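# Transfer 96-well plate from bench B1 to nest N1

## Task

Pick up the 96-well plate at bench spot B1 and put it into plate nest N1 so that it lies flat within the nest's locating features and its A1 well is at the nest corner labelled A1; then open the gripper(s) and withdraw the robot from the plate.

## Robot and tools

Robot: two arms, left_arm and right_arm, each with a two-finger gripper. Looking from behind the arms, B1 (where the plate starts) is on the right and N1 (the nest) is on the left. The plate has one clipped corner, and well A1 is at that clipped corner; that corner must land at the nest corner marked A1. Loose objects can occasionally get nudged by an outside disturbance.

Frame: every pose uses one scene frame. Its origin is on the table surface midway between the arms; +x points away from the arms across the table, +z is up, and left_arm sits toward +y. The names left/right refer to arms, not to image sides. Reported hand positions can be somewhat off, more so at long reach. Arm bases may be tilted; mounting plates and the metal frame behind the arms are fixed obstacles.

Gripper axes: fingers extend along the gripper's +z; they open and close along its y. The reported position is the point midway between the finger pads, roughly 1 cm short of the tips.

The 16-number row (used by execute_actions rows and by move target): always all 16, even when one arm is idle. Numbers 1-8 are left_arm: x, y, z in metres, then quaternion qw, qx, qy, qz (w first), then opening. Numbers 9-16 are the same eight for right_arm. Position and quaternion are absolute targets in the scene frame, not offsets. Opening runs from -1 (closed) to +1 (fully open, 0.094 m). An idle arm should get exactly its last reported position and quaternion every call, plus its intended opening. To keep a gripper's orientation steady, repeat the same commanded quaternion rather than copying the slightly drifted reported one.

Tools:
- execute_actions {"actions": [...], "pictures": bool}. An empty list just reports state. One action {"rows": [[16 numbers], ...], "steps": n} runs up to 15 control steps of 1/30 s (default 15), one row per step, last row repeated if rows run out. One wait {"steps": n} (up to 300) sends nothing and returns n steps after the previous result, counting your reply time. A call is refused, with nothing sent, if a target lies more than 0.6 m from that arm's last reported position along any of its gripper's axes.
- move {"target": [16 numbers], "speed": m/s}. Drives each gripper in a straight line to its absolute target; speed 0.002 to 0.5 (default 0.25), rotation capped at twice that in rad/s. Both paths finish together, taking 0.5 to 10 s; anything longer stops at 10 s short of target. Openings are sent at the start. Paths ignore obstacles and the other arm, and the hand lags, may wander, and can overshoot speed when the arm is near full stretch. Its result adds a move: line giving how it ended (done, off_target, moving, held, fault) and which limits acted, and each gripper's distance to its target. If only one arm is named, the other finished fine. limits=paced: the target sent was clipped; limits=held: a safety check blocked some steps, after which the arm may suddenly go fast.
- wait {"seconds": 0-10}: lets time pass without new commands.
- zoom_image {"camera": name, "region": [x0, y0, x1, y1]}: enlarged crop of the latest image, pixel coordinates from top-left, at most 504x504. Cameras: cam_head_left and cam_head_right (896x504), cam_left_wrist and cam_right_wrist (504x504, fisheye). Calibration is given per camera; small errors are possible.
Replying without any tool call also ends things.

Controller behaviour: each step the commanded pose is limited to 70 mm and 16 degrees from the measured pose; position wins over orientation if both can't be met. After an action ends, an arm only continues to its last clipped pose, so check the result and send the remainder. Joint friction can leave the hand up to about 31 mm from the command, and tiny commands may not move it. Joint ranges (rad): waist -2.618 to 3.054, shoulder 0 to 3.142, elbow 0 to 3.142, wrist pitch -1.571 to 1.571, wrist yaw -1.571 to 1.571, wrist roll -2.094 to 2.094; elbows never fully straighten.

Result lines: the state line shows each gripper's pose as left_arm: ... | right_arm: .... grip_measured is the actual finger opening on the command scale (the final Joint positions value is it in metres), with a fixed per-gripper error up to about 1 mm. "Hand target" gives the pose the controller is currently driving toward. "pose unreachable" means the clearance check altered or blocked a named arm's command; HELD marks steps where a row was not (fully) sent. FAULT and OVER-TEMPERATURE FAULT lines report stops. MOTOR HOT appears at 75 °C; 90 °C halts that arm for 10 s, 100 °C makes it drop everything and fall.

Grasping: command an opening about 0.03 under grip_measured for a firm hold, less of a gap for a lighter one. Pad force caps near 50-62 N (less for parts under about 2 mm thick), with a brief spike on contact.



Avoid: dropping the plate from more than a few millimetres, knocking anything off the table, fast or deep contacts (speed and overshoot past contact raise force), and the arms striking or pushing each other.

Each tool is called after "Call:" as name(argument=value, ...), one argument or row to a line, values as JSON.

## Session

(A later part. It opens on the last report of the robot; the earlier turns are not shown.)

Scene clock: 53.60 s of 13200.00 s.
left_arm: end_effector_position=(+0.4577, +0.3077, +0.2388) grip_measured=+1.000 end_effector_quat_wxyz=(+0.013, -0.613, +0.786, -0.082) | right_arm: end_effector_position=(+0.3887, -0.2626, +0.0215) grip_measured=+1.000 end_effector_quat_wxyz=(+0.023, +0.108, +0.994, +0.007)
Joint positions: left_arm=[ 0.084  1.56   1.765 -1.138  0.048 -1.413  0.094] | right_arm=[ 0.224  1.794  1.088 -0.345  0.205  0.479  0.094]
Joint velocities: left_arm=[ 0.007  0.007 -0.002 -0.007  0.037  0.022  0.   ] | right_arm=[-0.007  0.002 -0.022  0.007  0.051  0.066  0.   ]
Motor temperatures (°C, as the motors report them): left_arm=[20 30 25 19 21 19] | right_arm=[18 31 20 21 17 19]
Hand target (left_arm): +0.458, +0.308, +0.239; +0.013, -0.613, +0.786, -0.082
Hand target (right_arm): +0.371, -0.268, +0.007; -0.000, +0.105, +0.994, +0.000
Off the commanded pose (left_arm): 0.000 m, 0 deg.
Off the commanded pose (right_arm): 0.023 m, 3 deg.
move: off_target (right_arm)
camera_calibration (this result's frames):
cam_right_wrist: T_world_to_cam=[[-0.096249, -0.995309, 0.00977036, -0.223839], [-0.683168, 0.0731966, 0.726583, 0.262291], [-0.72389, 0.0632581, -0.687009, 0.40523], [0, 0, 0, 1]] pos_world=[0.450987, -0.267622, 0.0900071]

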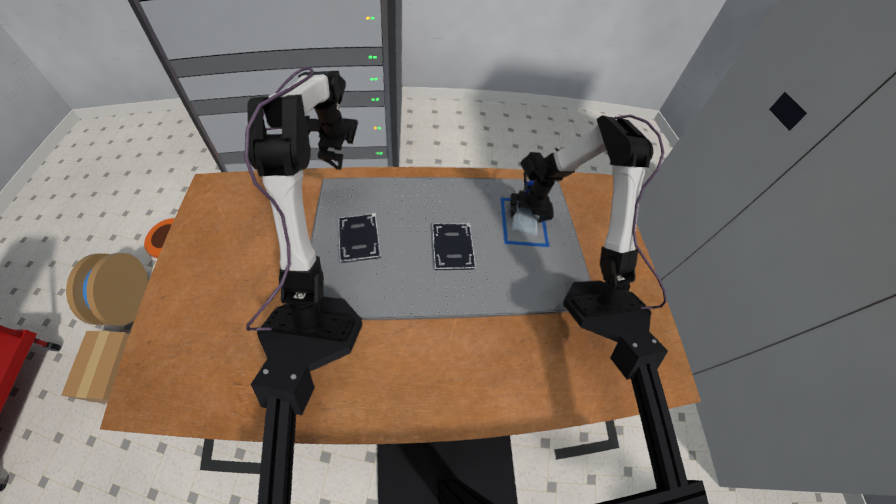

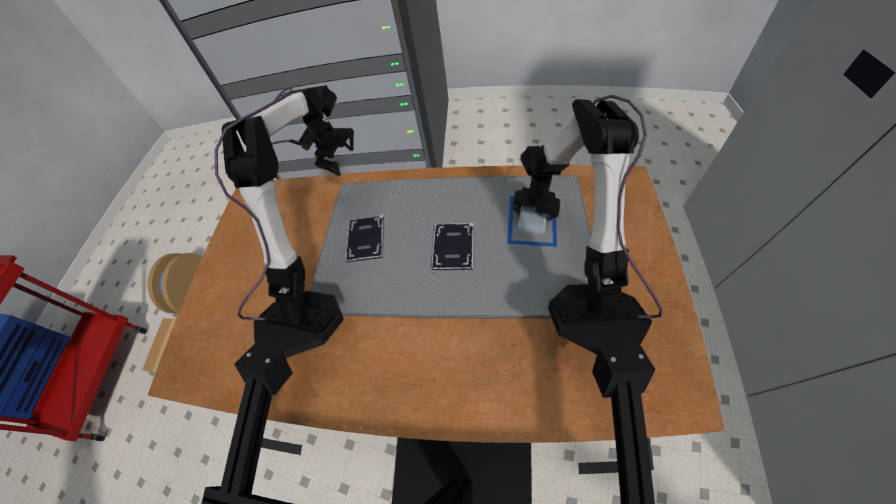

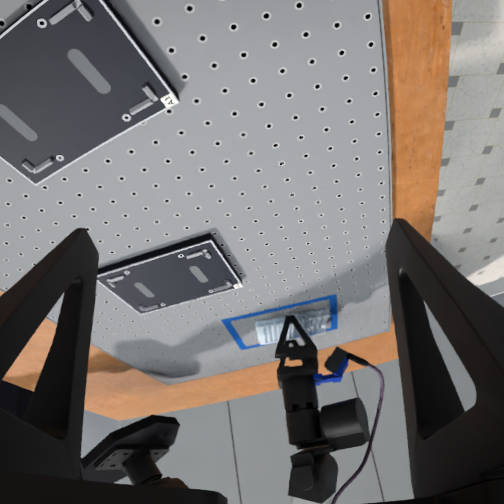

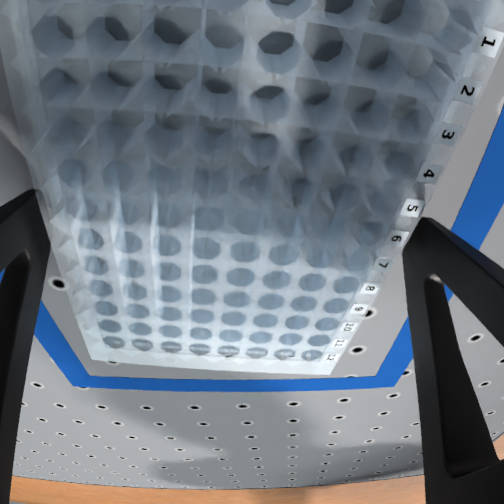

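Call:
move(
  target=[0.4577,0.3077,0.2388,0.013,-0.613,0.786,-0.082,1,0.365,-0.268,-0.002,0,0.105,0.995,0,1],
  speed=0.02,
)

Scene clock: 58.00 s of 13200.00 s.
left_arm: end_effector_position=(+0.4577, +0.3077, +0.2388) grip_measured=+1.000 end_effector_quat_wxyz=(+0.013, -0.613, +0.786, -0.082) | right_arm: end_effector_position=(+0.3876, -0.2626, +0.0189) grip_measured=+1.000 end_effector_quat_wxyz=(+0.028, +0.109, +0.994, +0.008)
Joint positions: left_arm=[ 0.084  1.56   1.765 -1.138  0.048 -1.413  0.094] | right_arm=[ 0.224  1.794  1.07  -0.315  0.206  0.479  0.094]
Joint velocities: left_arm=[ 0.007 -0.007 -0.007 -0.125 -0.007 -0.081  0.   ] | right_arm=[ 0.002  0.002 -0.012 -0.007 -0.051  0.007  0.   ]
Motor temperatures (°C, as the motors report them): left_arm=[20 30 26 19 21 19] | right_arm=[18 31 20 21 17 19]
Hand target (left_arm): +0.458, +0.308, +0.239; +0.013, -0.613, +0.786, -0.082
Hand target (right_arm): +0.364, -0.268, +0.001; -0.000, +0.105, +0.994, -0.000
Off the commanded pose (left_arm): 0.000 m, 0 deg.
Off the commanded pose (right_arm): 0.031 m, 3 deg.
move: off_target (right_arm)
camera_calibration (this result's frames):
cam_right_wrist: T_world_to_cam=[[-0.0983147, -0.99513, 0.00716085, -0.223059], [-0.691117, 0.0734534, 0.719, 0.266697], [-0.716024, 0.0657393, -0.694973, 0.400443], [0, 0, 0, 1]] pos_world=[0.449116, -0.267887, 0.0881393]

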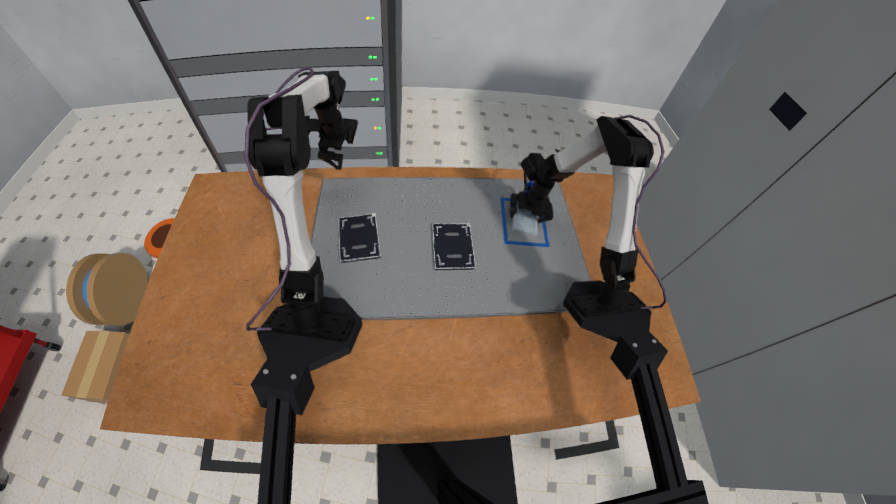

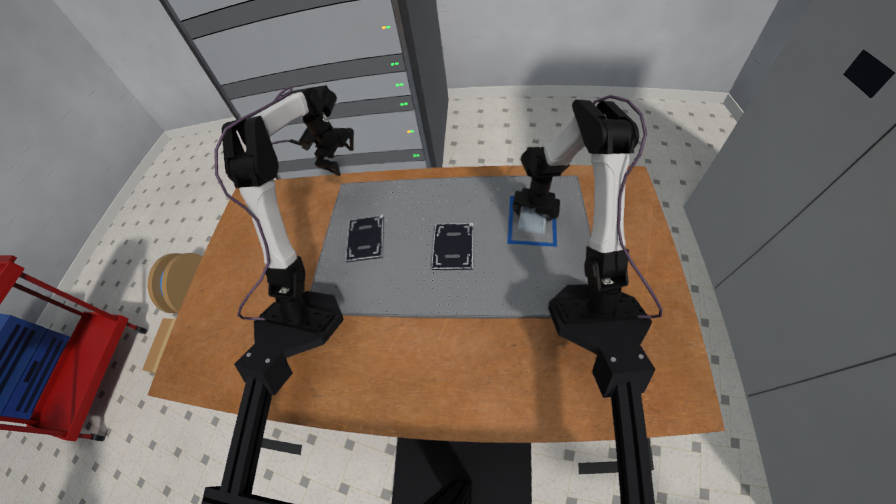

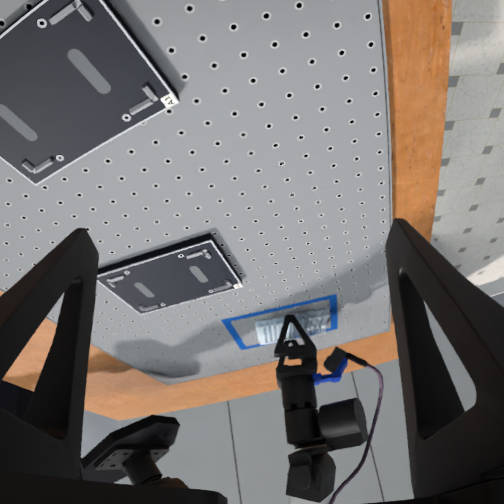

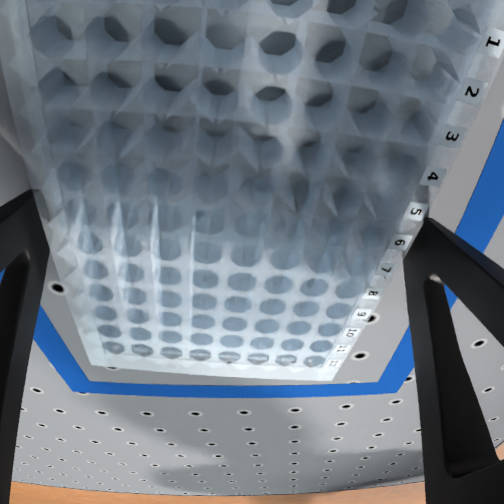

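Call:
move(
  target=[0.4577,0.3077,0.2388,0.013,-0.613,0.786,-0.082,1,0.3876,-0.2626,0.012,0.028,0.109,0.994,0.008,0.7],
  speed=0.02,
)

Scene clock: 60.53 s of 13200.00 s.
left_arm: end_effector_position=(+0.4577, +0.3077, +0.2388) grip_measured=+1.000 end_effector_quat_wxyz=(+0.013, -0.613, +0.786, -0.082) | right_arm: end_effector_position=(+0.3882, -0.2634, +0.0194) grip_measured=+0.771 end_effector_quat_wxyz=(+0.030, +0.109, +0.994, +0.006)
Joint positions: left_arm=[ 0.084  1.56   1.765 -1.138  0.048 -1.413  0.094] | right_arm=[ 0.224  1.792  1.07  -0.315  0.211  0.479  0.083]
Joint velocities: left_arm=[-0.007 -0.022 -0.002 -0.066  0.022  0.037  0.   ] | right_arm=[ 0.002 -0.022  0.017  0.022 -0.022 -0.037  0.   ]
Motor temperatures (°C, as the motors report them): left_arm=[20 30 26 19 21 19] | right_arm=[18 31 20 21 17 19]
Hand target (left_arm): +0.458, +0.308, +0.239; +0.013, -0.613, +0.786, -0.082
Hand target (right_arm): +0.387, -0.263, +0.012; +0.028, +0.109, +0.994, +0.008
Off the commanded pose (left_arm): 0.000 m, 0 deg.
Off the commanded pose (right_arm): 0.007 m, 0 deg.
move: done
camera_calibration (this result's frames):
cam_right_wrist: T_world_to_cam=[[-0.0989123, -0.995037, 0.010896, -0.223573], [-0.692953, 0.0767336, 0.716888, 0.268419], [-0.714166, 0.0633586, -0.697103, 0.399954], [0, 0, 0, 1]] pos_world=[0.44952, -0.268401, 0.0888189]

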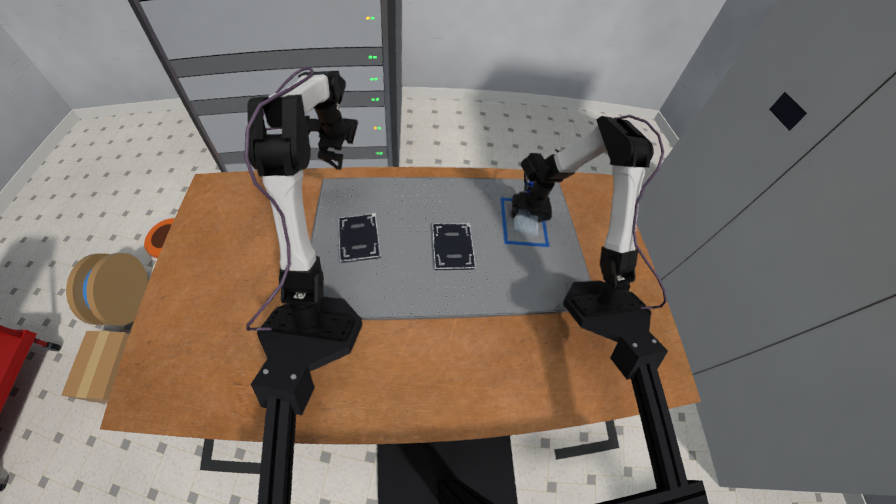

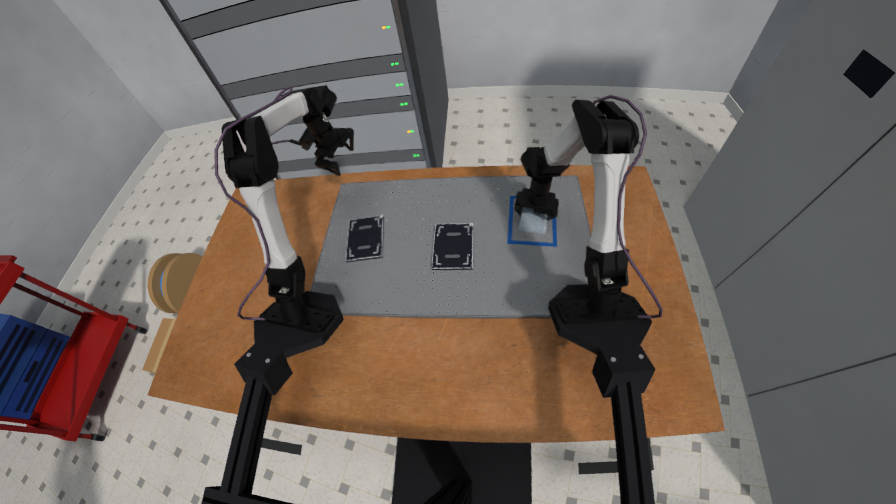

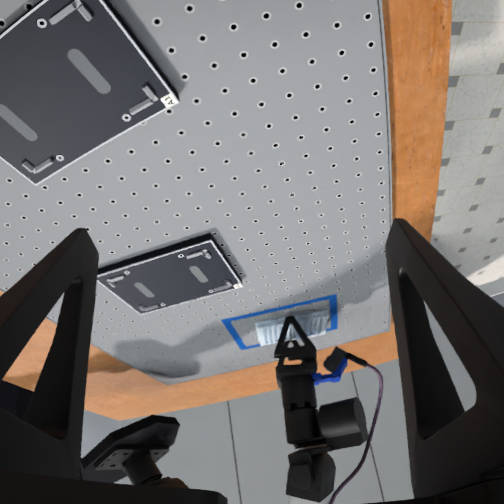

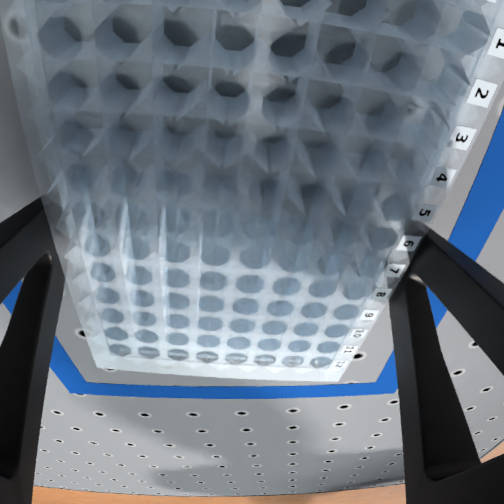

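Call:
move(
  target=[0.4577,0.3077,0.2388,0.013,-0.613,0.786,-0.082,1,0.385,-0.262,0.12,0,0.105,0.995,0,0.74],
  speed=0.06,
)

Call:
move(
  target=[0.4577,0.3077,0.2388,0.013,-0.613,0.786,-0.082,1,0.40,-0.02,0.16,0,0,1,0,0.74],
  speed=0.12,
)

Scene clock: 66.13 s of 13200.00 s.
left_arm: end_effector_position=(+0.4577, +0.3077, +0.2388) grip_measured=+1.000 end_effector_quat_wxyz=(+0.013, -0.613, +0.786, -0.082) | right_arm: end_effector_position=(+0.3807, -0.2638, +0.1089) grip_measured=+0.771 end_effector_quat_wxyz=(-0.011, +0.103, +0.995, -0.003)
Joint positions: left_arm=[ 0.084  1.56   1.765 -1.138  0.048 -1.413  0.094] | right_arm=[ 0.281  1.59   1.196 -0.74   0.223  0.537  0.083]
Joint velocities: left_arm=[-0.007 -0.007  0.002  0.007  0.007 -0.007  0.   ] | right_arm=[-0.007 -0.022  0.027  0.007 -0.066 -0.022 -0.   ]
Motor temperatures (°C, as the motors report them): left_arm=[20 30 26 19 21 19] | right_arm=[18 33 20 21 17 19]
Hand target (left_arm): +0.458, +0.308, +0.239; +0.013, -0.613, +0.786, -0.082
Hand target (right_arm): +0.387, -0.261, +0.119; +0.000, +0.105, +0.995, -0.000
Off the commanded pose (left_arm): 0.000 m, 0 deg.
Off the commanded pose (right_arm): 0.012 m, 1 deg.
After step 90, 0.40 s passed at rest.
move: off_target (right_arm)
camera_calibration (this result's frames):
cam_right_wrist: T_world_to_cam=[[-0.0853719, -0.99594, 0.0285588, -0.232962], [-0.632076, 0.0762942, 0.771142, 0.169861], [-0.77019, 0.0477825, -0.636023, 0.467617], [0, 0, 0, 1]] pos_world=[0.44763, -0.26732, 0.173081]

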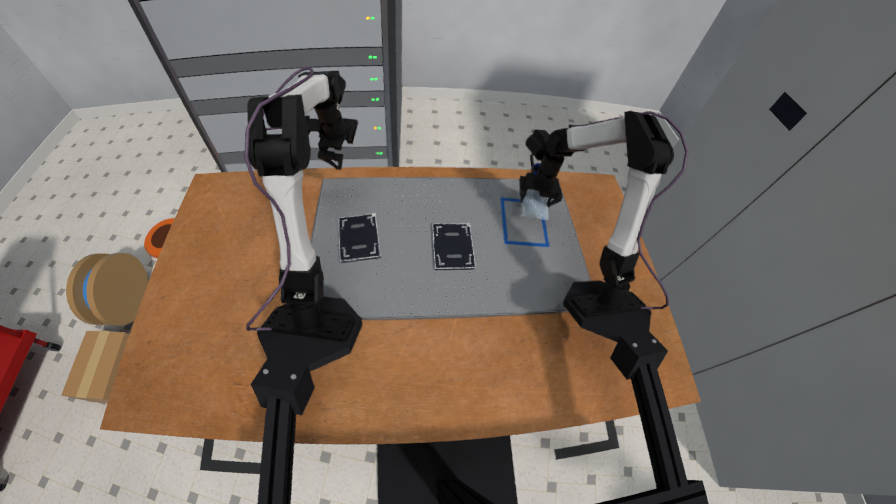

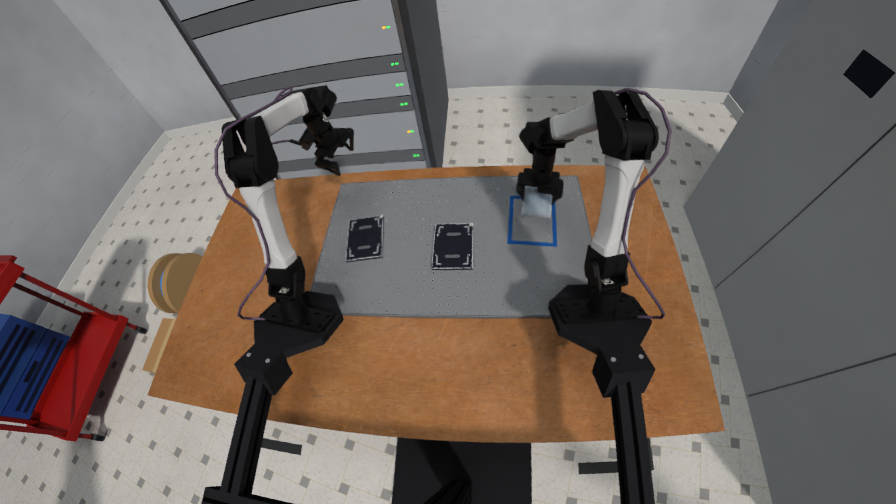

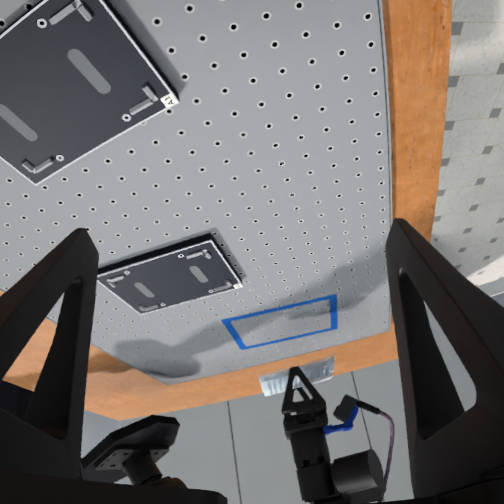

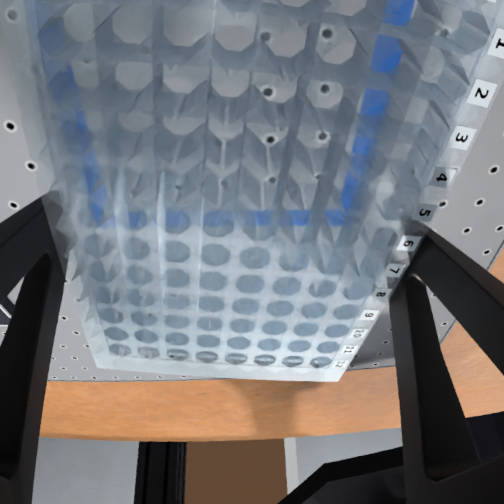

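Scene clock: 68.87 s of 13200.00 s.
left_arm: end_effector_position=(+0.4577, +0.3077, +0.2388) grip_measured=+1.000 end_effector_quat_wxyz=(+0.013, -0.613, +0.786, -0.082) | right_arm: end_effector_position=(+0.4058, -0.0210, +0.1652) grip_measured=+0.771 end_effector_quat_wxyz=(+0.008, +0.001, +1.000, +0.008)
Joint positions: left_arm=[ 0.084  1.56   1.765 -1.138  0.048 -1.413  0.094] | right_arm=[ 0.812  2.241  2.276 -1.292  0.427  0.838  0.083]
Joint velocities: left_arm=[-0.012 -0.007  0.007  0.037 -0.066 -0.051  0.   ] | right_arm=[ 0.002 -0.012  0.002  0.022 -0.051  0.051  0.   ]
Motor temperatures (°C, as the motors report them): left_arm=[20 31 26 19 21 19] | right_arm=[18 33 21 21 17 19]
Hand target (left_arm): +0.458, +0.308, +0.239; +0.013, -0.613, +0.786, -0.082
Hand target (right_arm): +0.402, -0.019, +0.158; +0.004, -0.002, +1.000, -0.003
Off the commanded pose (left_arm): 0.000 m, 0 deg.
Off the commanded pose (right_arm): 0.008 m, 1 deg.
move: done
camera_calibration (this result's frames):
cam_right_wrist: T_world_to_cam=[[0.118952, -0.992859, 0.00896931, -0.070272], [-0.661975, -0.0725704, 0.746004, 0.136951], [-0.740027, -0.0946763, -0.665881, 0.500842], [0, 0, 0, 1]] pos_world=[0.469653, -0.0124139, 0.231965]

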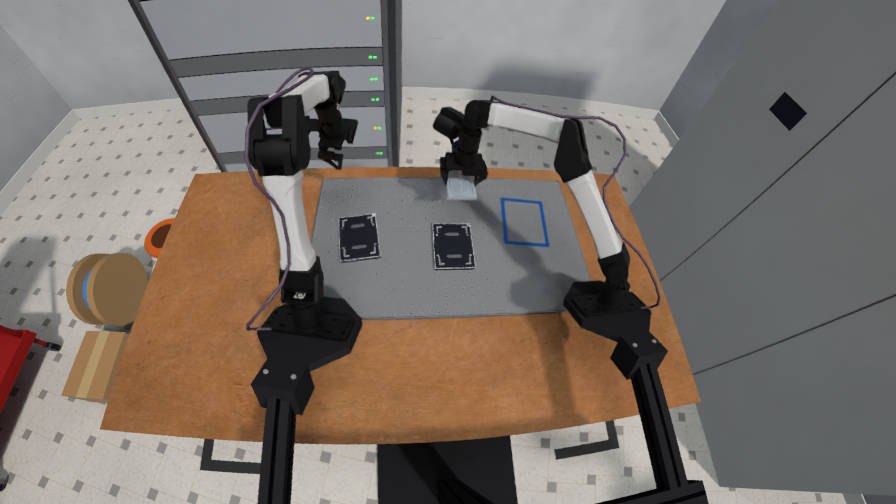

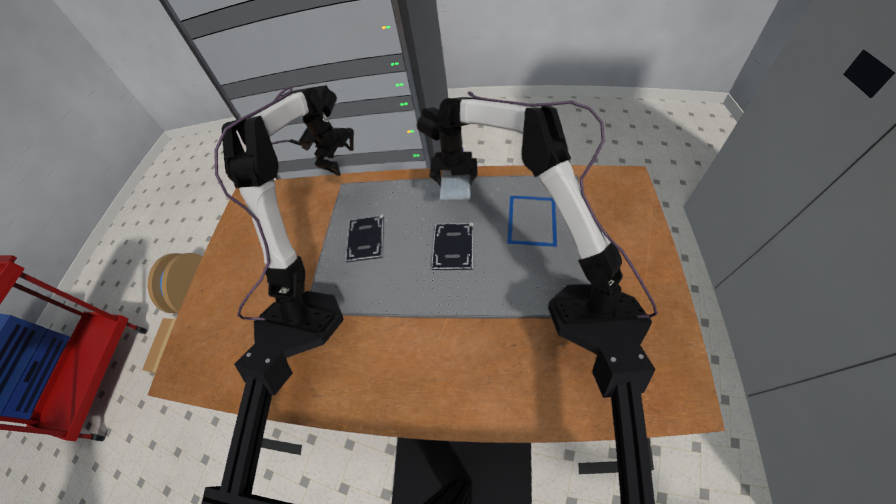

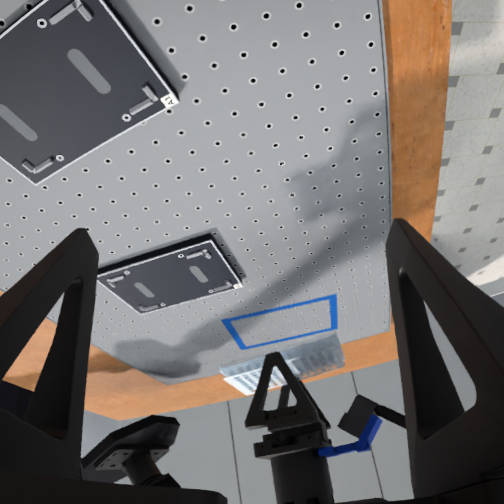

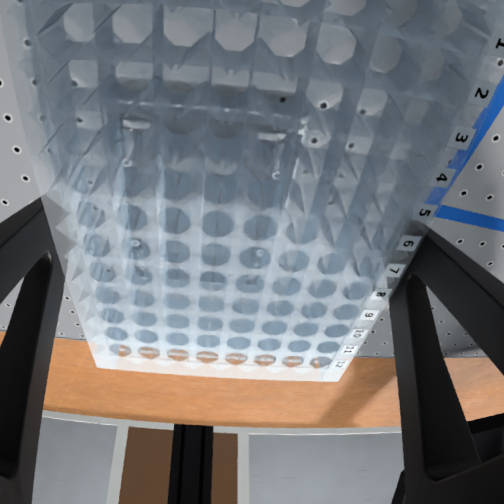

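Call:
zoom_image(
  camera="cam_head_left",
  region=[325, 200, 495, 285],
)

Call:
zoom_image(
  camera="cam_left_wrist",
  region=[0, 0, 260, 330],
)

Region (325, 200, 495, 285) of cam_head_left's 896x504 image, scaled by 2.965, with more detail than that image has.

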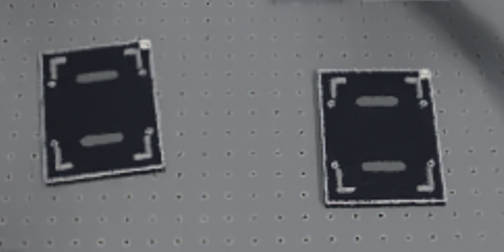

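Region (0, 0, 260, 330) of cam_left_wrist's 504x504 image, scaled by 1.527, with more detail than that image has; it fills the left 397 columns of this view, and the rest is white.

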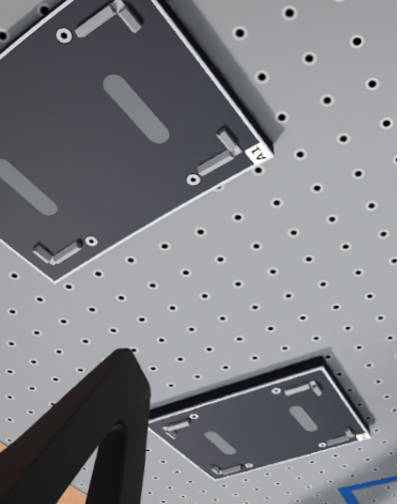

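Call:
move(
  target=[0.30,0.52,0.25,0,0,1,0,1,0.36,0.2,0.12,0,0,1,0,0.74],
  speed=0.15,
)

Scene clock: 80.73 s of 13200.00 s.
left_arm: end_effector_position=(+0.3102, +0.5258, +0.2528) grip_measured=+1.000 end_effector_quat_wxyz=(+0.014, +0.001, +1.000, +0.008) | right_arm: end_effector_position=(+0.3643, +0.1927, +0.1225) grip_measured=+0.771 end_effector_quat_wxyz=(+0.121, +0.008, +0.974, +0.190)
Joint positions: left_arm=[ 0.978  1.352  1.411 -1.217  0.357  0.713  0.094] | right_arm=[ 1.033  2.784  2.829 -0.919  0.464  0.866  0.083]
Joint velocities: left_arm=[-0.007 -0.017 -0.007  0.11  -0.051  0.095  0.   ] | right_arm=[-0.007 -0.002 -0.012  0.095 -0.022  0.051 -0.002]
Motor temperatures (°C, as the motors report them): left_arm=[20 31 26 19 21 19] | right_arm=[19 37 22 21 17 19]
Hand target (left_arm): +0.303, +0.522, +0.251; +0.007, -0.003, +1.000, -0.002
Hand target (right_arm): +0.359, +0.199, +0.118; +0.124, +0.003, +0.973, +0.194
Off the commanded pose (left_arm): 0.012 m, 2 deg.
Off the commanded pose (right_arm): 0.009 m, 26 deg; orientation clipped at the last step of the last action.
elbow stopped short (right arm): the move would have taken joint 3 (elbow) straighter than the controller allows; a more bent joint 3 avoids this.
After step 90, 3.87 s passed at rest.
move: off_target (left_arm, right_arm); limits=paced
camera_calibration (this result's frames):
cam_left_wrist: T_world_to_cam=[[-0.0331447, -0.998704, -0.0386249, 0.538247], [-0.652754, -0.00763414, 0.757532, 0.0196126], [-0.756845, 0.0503207, -0.651655, 0.490497], [0, 0, 0, 1]] pos_world=[0.401872, 0.513017, 0.325567]
cam_right_wrist: T_world_to_cam=[[0.141972, -0.936385, -0.320979, 0.168381], [-0.810038, -0.296273, 0.506024, 0.283331], [-0.568931, 0.188164, -0.80057, 0.361594], [0, 0, 0, 1]] pos_world=[0.411325, 0.173574, 0.200156]

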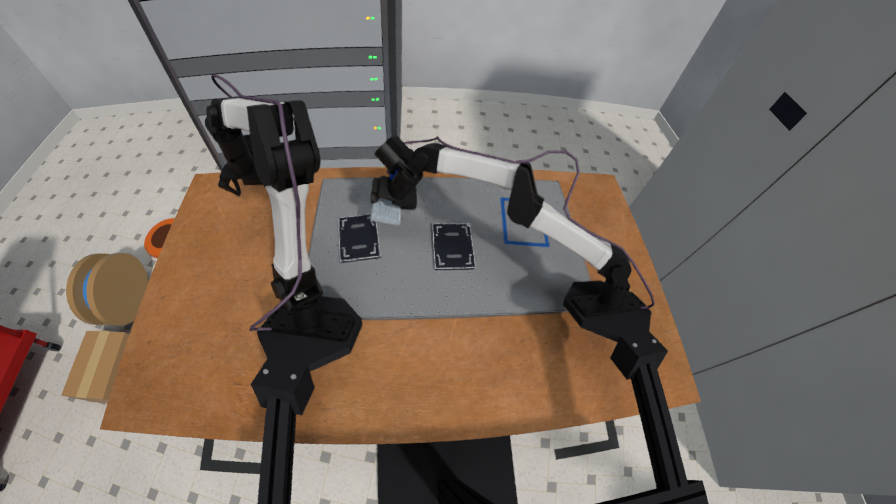

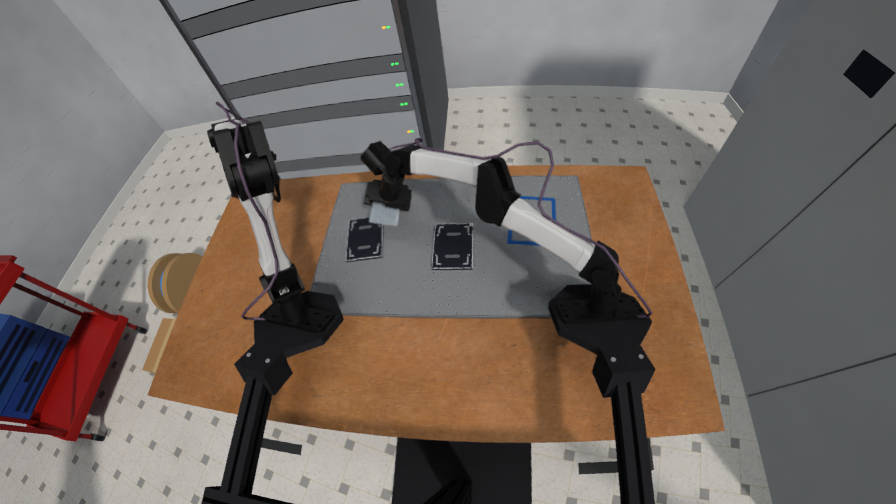

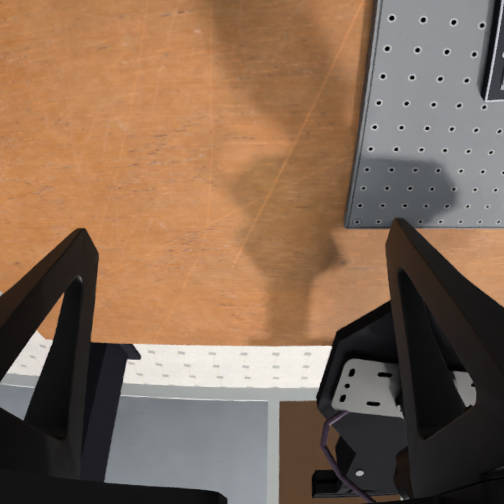

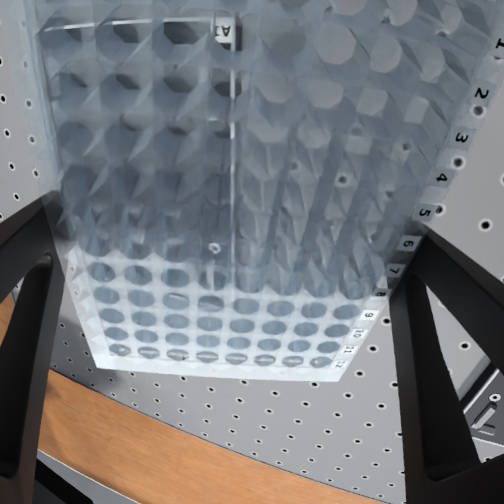

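Call:
move(
  target=[0.30,0.52,0.25,0,0,1,0,1,0.28,0.115,0.06,0,0,1,0,0.74],
  speed=0.08,
)

Scene clock: 85.60 s of 13200.00 s.
left_arm: end_effector_position=(+0.3094, +0.5249, +0.2528) grip_measured=+1.000 end_effector_quat_wxyz=(+0.013, +0.001, +1.000, +0.007) | right_arm: end_effector_position=(+0.2994, +0.1192, +0.0806) grip_measured=+0.771 end_effector_quat_wxyz=(+0.015, +0.015, +0.999, +0.026)
Joint positions: left_arm=[ 0.978  1.352  1.411 -1.222  0.358  0.716  0.094] | right_arm=[ 1.041  2.784  2.747 -1.286  0.483  1.092  0.083]
Joint velocities: left_arm=[-0.007  0.017 -0.002  0.051  0.007  0.022  0.   ] | right_arm=[ 0.012  0.002  0.017  0.022 -0.022 -0.051 -0.   ]
Motor temperatures (°C, as the motors report them): left_arm=[20 30 26 19 21 19] | right_arm=[20 39 23 21 17 19]
Hand target (left_arm): +0.300, +0.520, +0.250; -0.000, -0.000, +1.000, +0.000
Hand target (right_arm): +0.280, +0.113, +0.063; +0.002, -0.000, +1.000, -0.001
Off the commanded pose (left_arm): 0.011 m, 2 deg.
Off the commanded pose (right_arm): 0.029 m, 4 deg.
move: off_target (left_arm, right_arm)
camera_calibration (this result's frames):
cam_left_wrist: T_world_to_cam=[[-0.0348841, -0.998788, -0.0347125, 0.536892], [-0.650251, -0.00369255, 0.759711, 0.0156758], [-0.758918, 0.0490736, -0.649334, 0.490574], [0, 0, 0, 1]] pos_world=[0.401228, 0.512225, 0.325274]
cam_right_wrist: T_world_to_cam=[[0.0907123, -0.995575, -0.0245147, 0.0938397], [-0.675388, -0.0795912, 0.733155, 0.145719], [-0.731862, -0.0499492, -0.67962, 0.372353], [0, 0, 0, 1]] pos_world=[0.362415, 0.123621, 0.148524]

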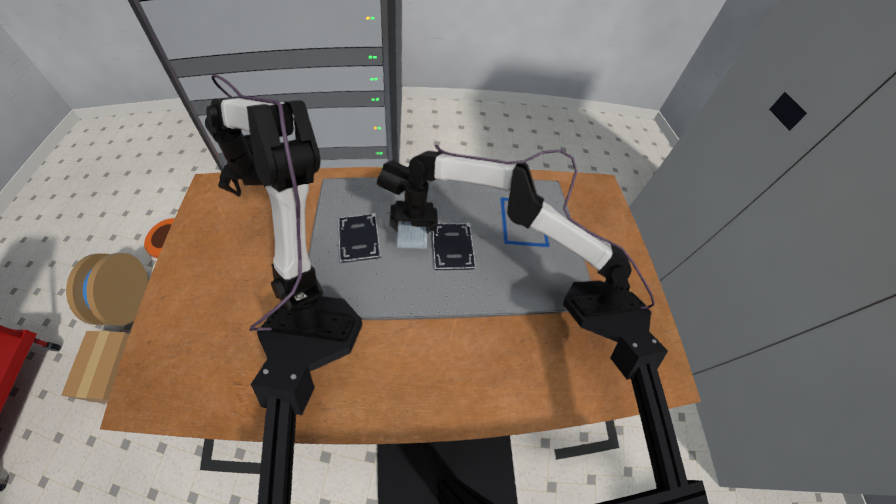

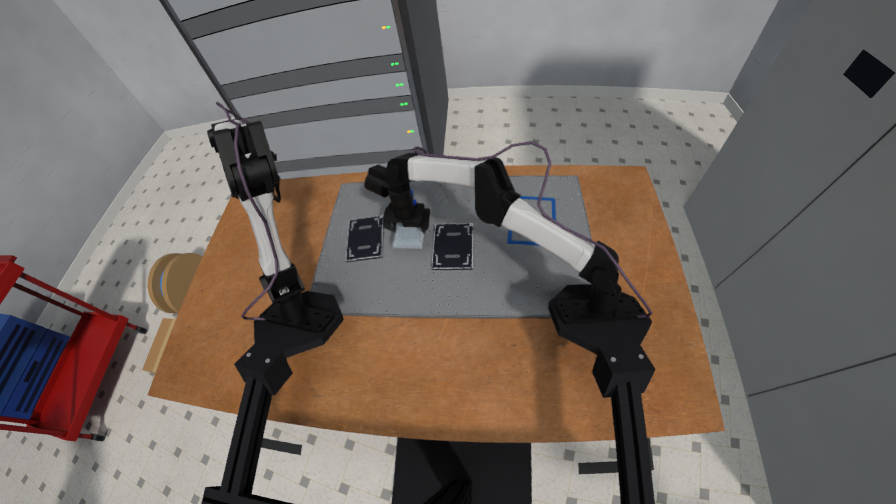

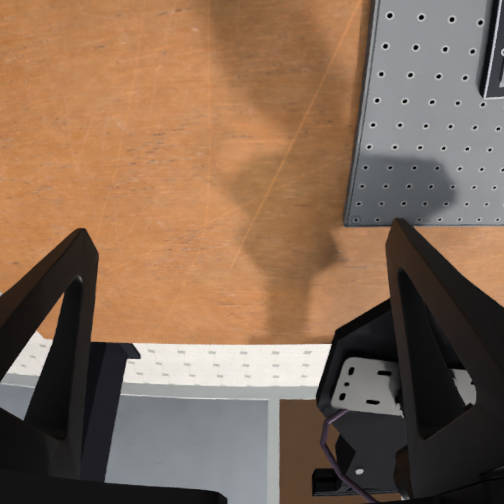

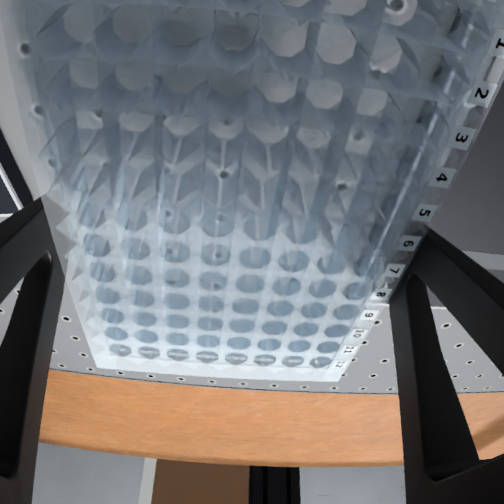

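Lower gradually; z lag is about 2 cm.

Call:
move(
  target=[0.30,0.52,0.25,0,0,1,0,1,0.28,0.112,0.012,0,0,1,0,0.74],
  speed=0.025,
)

Scene clock: 89.70 s of 13200.00 s.
left_arm: end_effector_position=(+0.3094, +0.5249, +0.2528) grip_measured=+1.000 end_effector_quat_wxyz=(+0.013, +0.001, +1.000, +0.007) | right_arm: end_effector_position=(+0.2904, +0.1187, +0.0390) grip_measured=+0.771 end_effector_quat_wxyz=(+0.015, +0.009, +1.000, +0.020)
Joint positions: left_arm=[ 0.978  1.352  1.411 -1.222  0.358  0.716  0.094] | right_arm=[ 1.019  2.784  2.585 -1.125  0.482  1.062  0.083]
Joint velocities: left_arm=[ 0.012  0.002  0.007 -0.051  0.007 -0.007  0.   ] | right_arm=[ 0.017 -0.027 -0.002 -0.125 -0.11  -0.022 -0.001]
Motor temperatures (°C, as the motors report them): left_arm=[20 30 26 19 21 19] | right_arm=[20 41 22 21 17 19]
Hand target (left_arm): +0.300, +0.520, +0.250; -0.000, -0.000, +1.000, +0.000
Hand target (right_arm): +0.279, +0.110, +0.013; -0.001, +0.000, +1.000, -0.000
Off the commanded pose (left_arm): 0.011 m, 2 deg.
Off the commanded pose (right_arm): 0.030 m, 3 deg.
move: off_target (left_arm, right_arm)
camera_calibration (this result's frames):
cam_left_wrist: T_world_to_cam=[[-0.0348841, -0.998788, -0.0347125, 0.536892], [-0.650251, -0.00369255, 0.759711, 0.0156758], [-0.758918, 0.0490736, -0.649334, 0.490574], [0, 0, 0, 1]] pos_world=[0.401228, 0.512225, 0.325274]
cam_right_wrist: T_world_to_cam=[[0.102883, -0.994614, -0.012579, 0.0890172], [-0.673445, -0.0789571, 0.735009, 0.169387], [-0.732043, -0.0671488, -0.677941, 0.339533], [0, 0, 0, 1]] pos_world=[0.353467, 0.124711, 0.106802]

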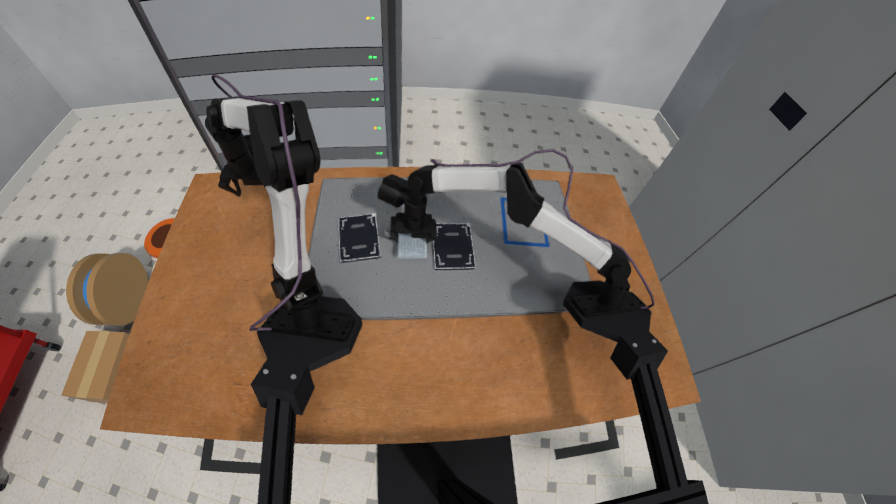

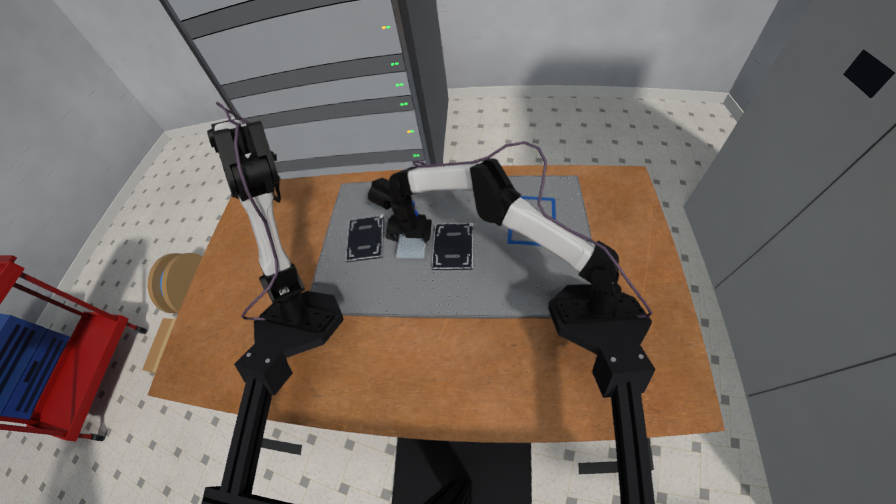

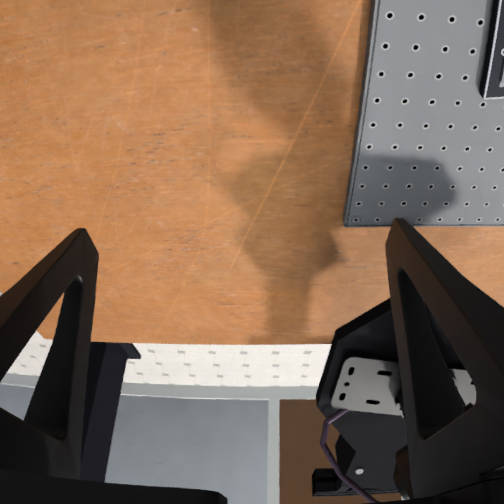

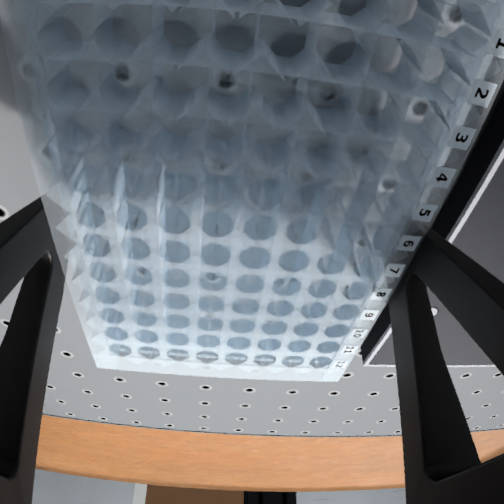

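Call:
move(
  target=[0.30,0.52,0.25,0,0,1,0,1,0.28,0.128,-0.002,0,0,1,0,0.74],
  speed=0.015,
)

Scene clock: 94.37 s of 13200.00 s.
left_arm: end_effector_position=(+0.3094, +0.5249, +0.2528) grip_measured=+1.000 end_effector_quat_wxyz=(+0.013, +0.002, +1.000, +0.007) | right_arm: end_effector_position=(+0.2859, +0.1304, +0.0205) grip_measured=+0.771 end_effector_quat_wxyz=(+0.017, +0.003, +1.000, +0.023)
Joint positions: left_arm=[ 0.978  1.352  1.411 -1.222  0.358  0.717  0.094] | right_arm=[ 1.019  2.945  2.831 -1.201  0.482  1.046  0.083]
Joint velocities: left_arm=[-0.027 -0.017 -0.017  0.037 -0.037  0.007  0.   ] | right_arm=[ 0.002 -0.012 -0.042 -0.081  0.051 -0.022 -0.002]
Motor temperatures (°C, as the motors report them): left_arm=[20 29 26 19 21 19] | right_arm=[21 42 23 21 17 19]
Hand target (left_arm): +0.300, +0.520, +0.250; -0.000, -0.000, +1.000, +0.000
Hand target (right_arm): +0.279, +0.126, -0.001; +0.007, +0.000, +1.000, +0.014
Off the commanded pose (left_arm): 0.011 m, 2 deg.
Off the commanded pose (right_arm): 0.023 m, 3 deg.
elbow stopped short (right arm): the move would have taken joint 3 (elbow) straighter than the controller allows; a more bent joint 3 avoids this.
move: off_target (left_arm, right_arm)
camera_calibration (this result's frames):
cam_left_wrist: T_world_to_cam=[[-0.0352651, -0.998775, -0.0347221, 0.537005], [-0.650248, -0.00345203, 0.759714, 0.015548], [-0.758903, 0.0493693, -0.64933, 0.490413], [0, 0, 0, 1]] pos_world=[0.401224, 0.512189, 0.325274]
cam_right_wrist: T_world_to_cam=[[0.114146, -0.993283, -0.0189607, 0.0975774], [-0.67596, -0.0916381, 0.731219, 0.183364], [-0.728045, -0.070649, -0.68188, 0.323859], [0, 0, 0, 1]] pos_world=[0.348592, 0.136605, 0.0886038]

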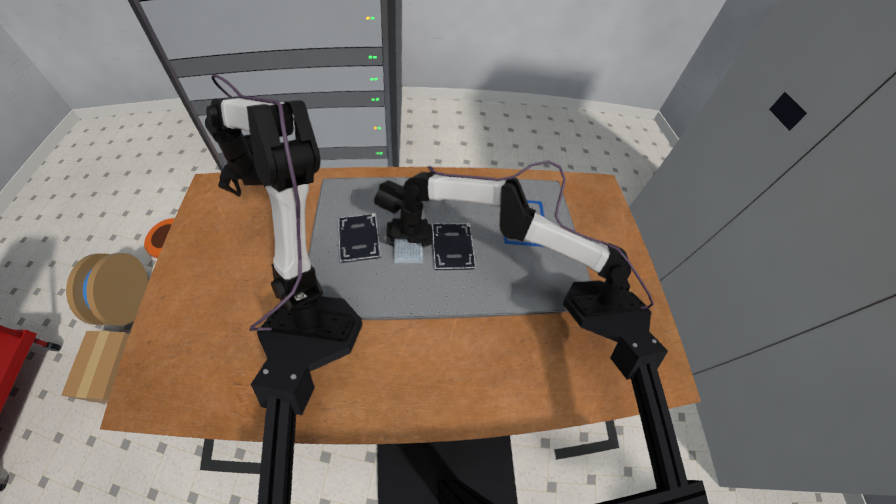

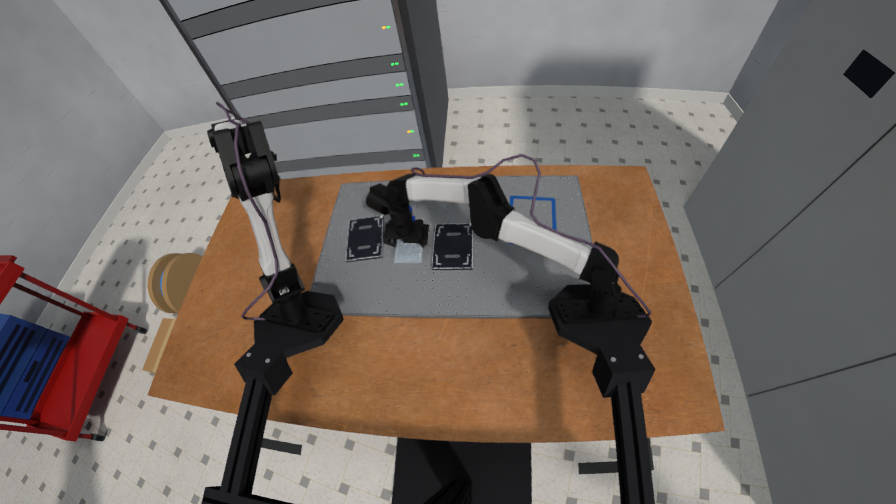

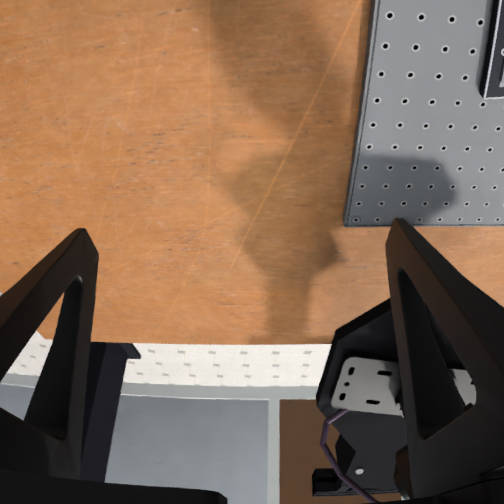

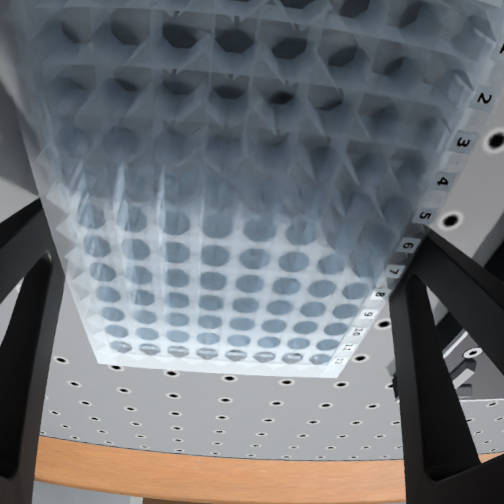

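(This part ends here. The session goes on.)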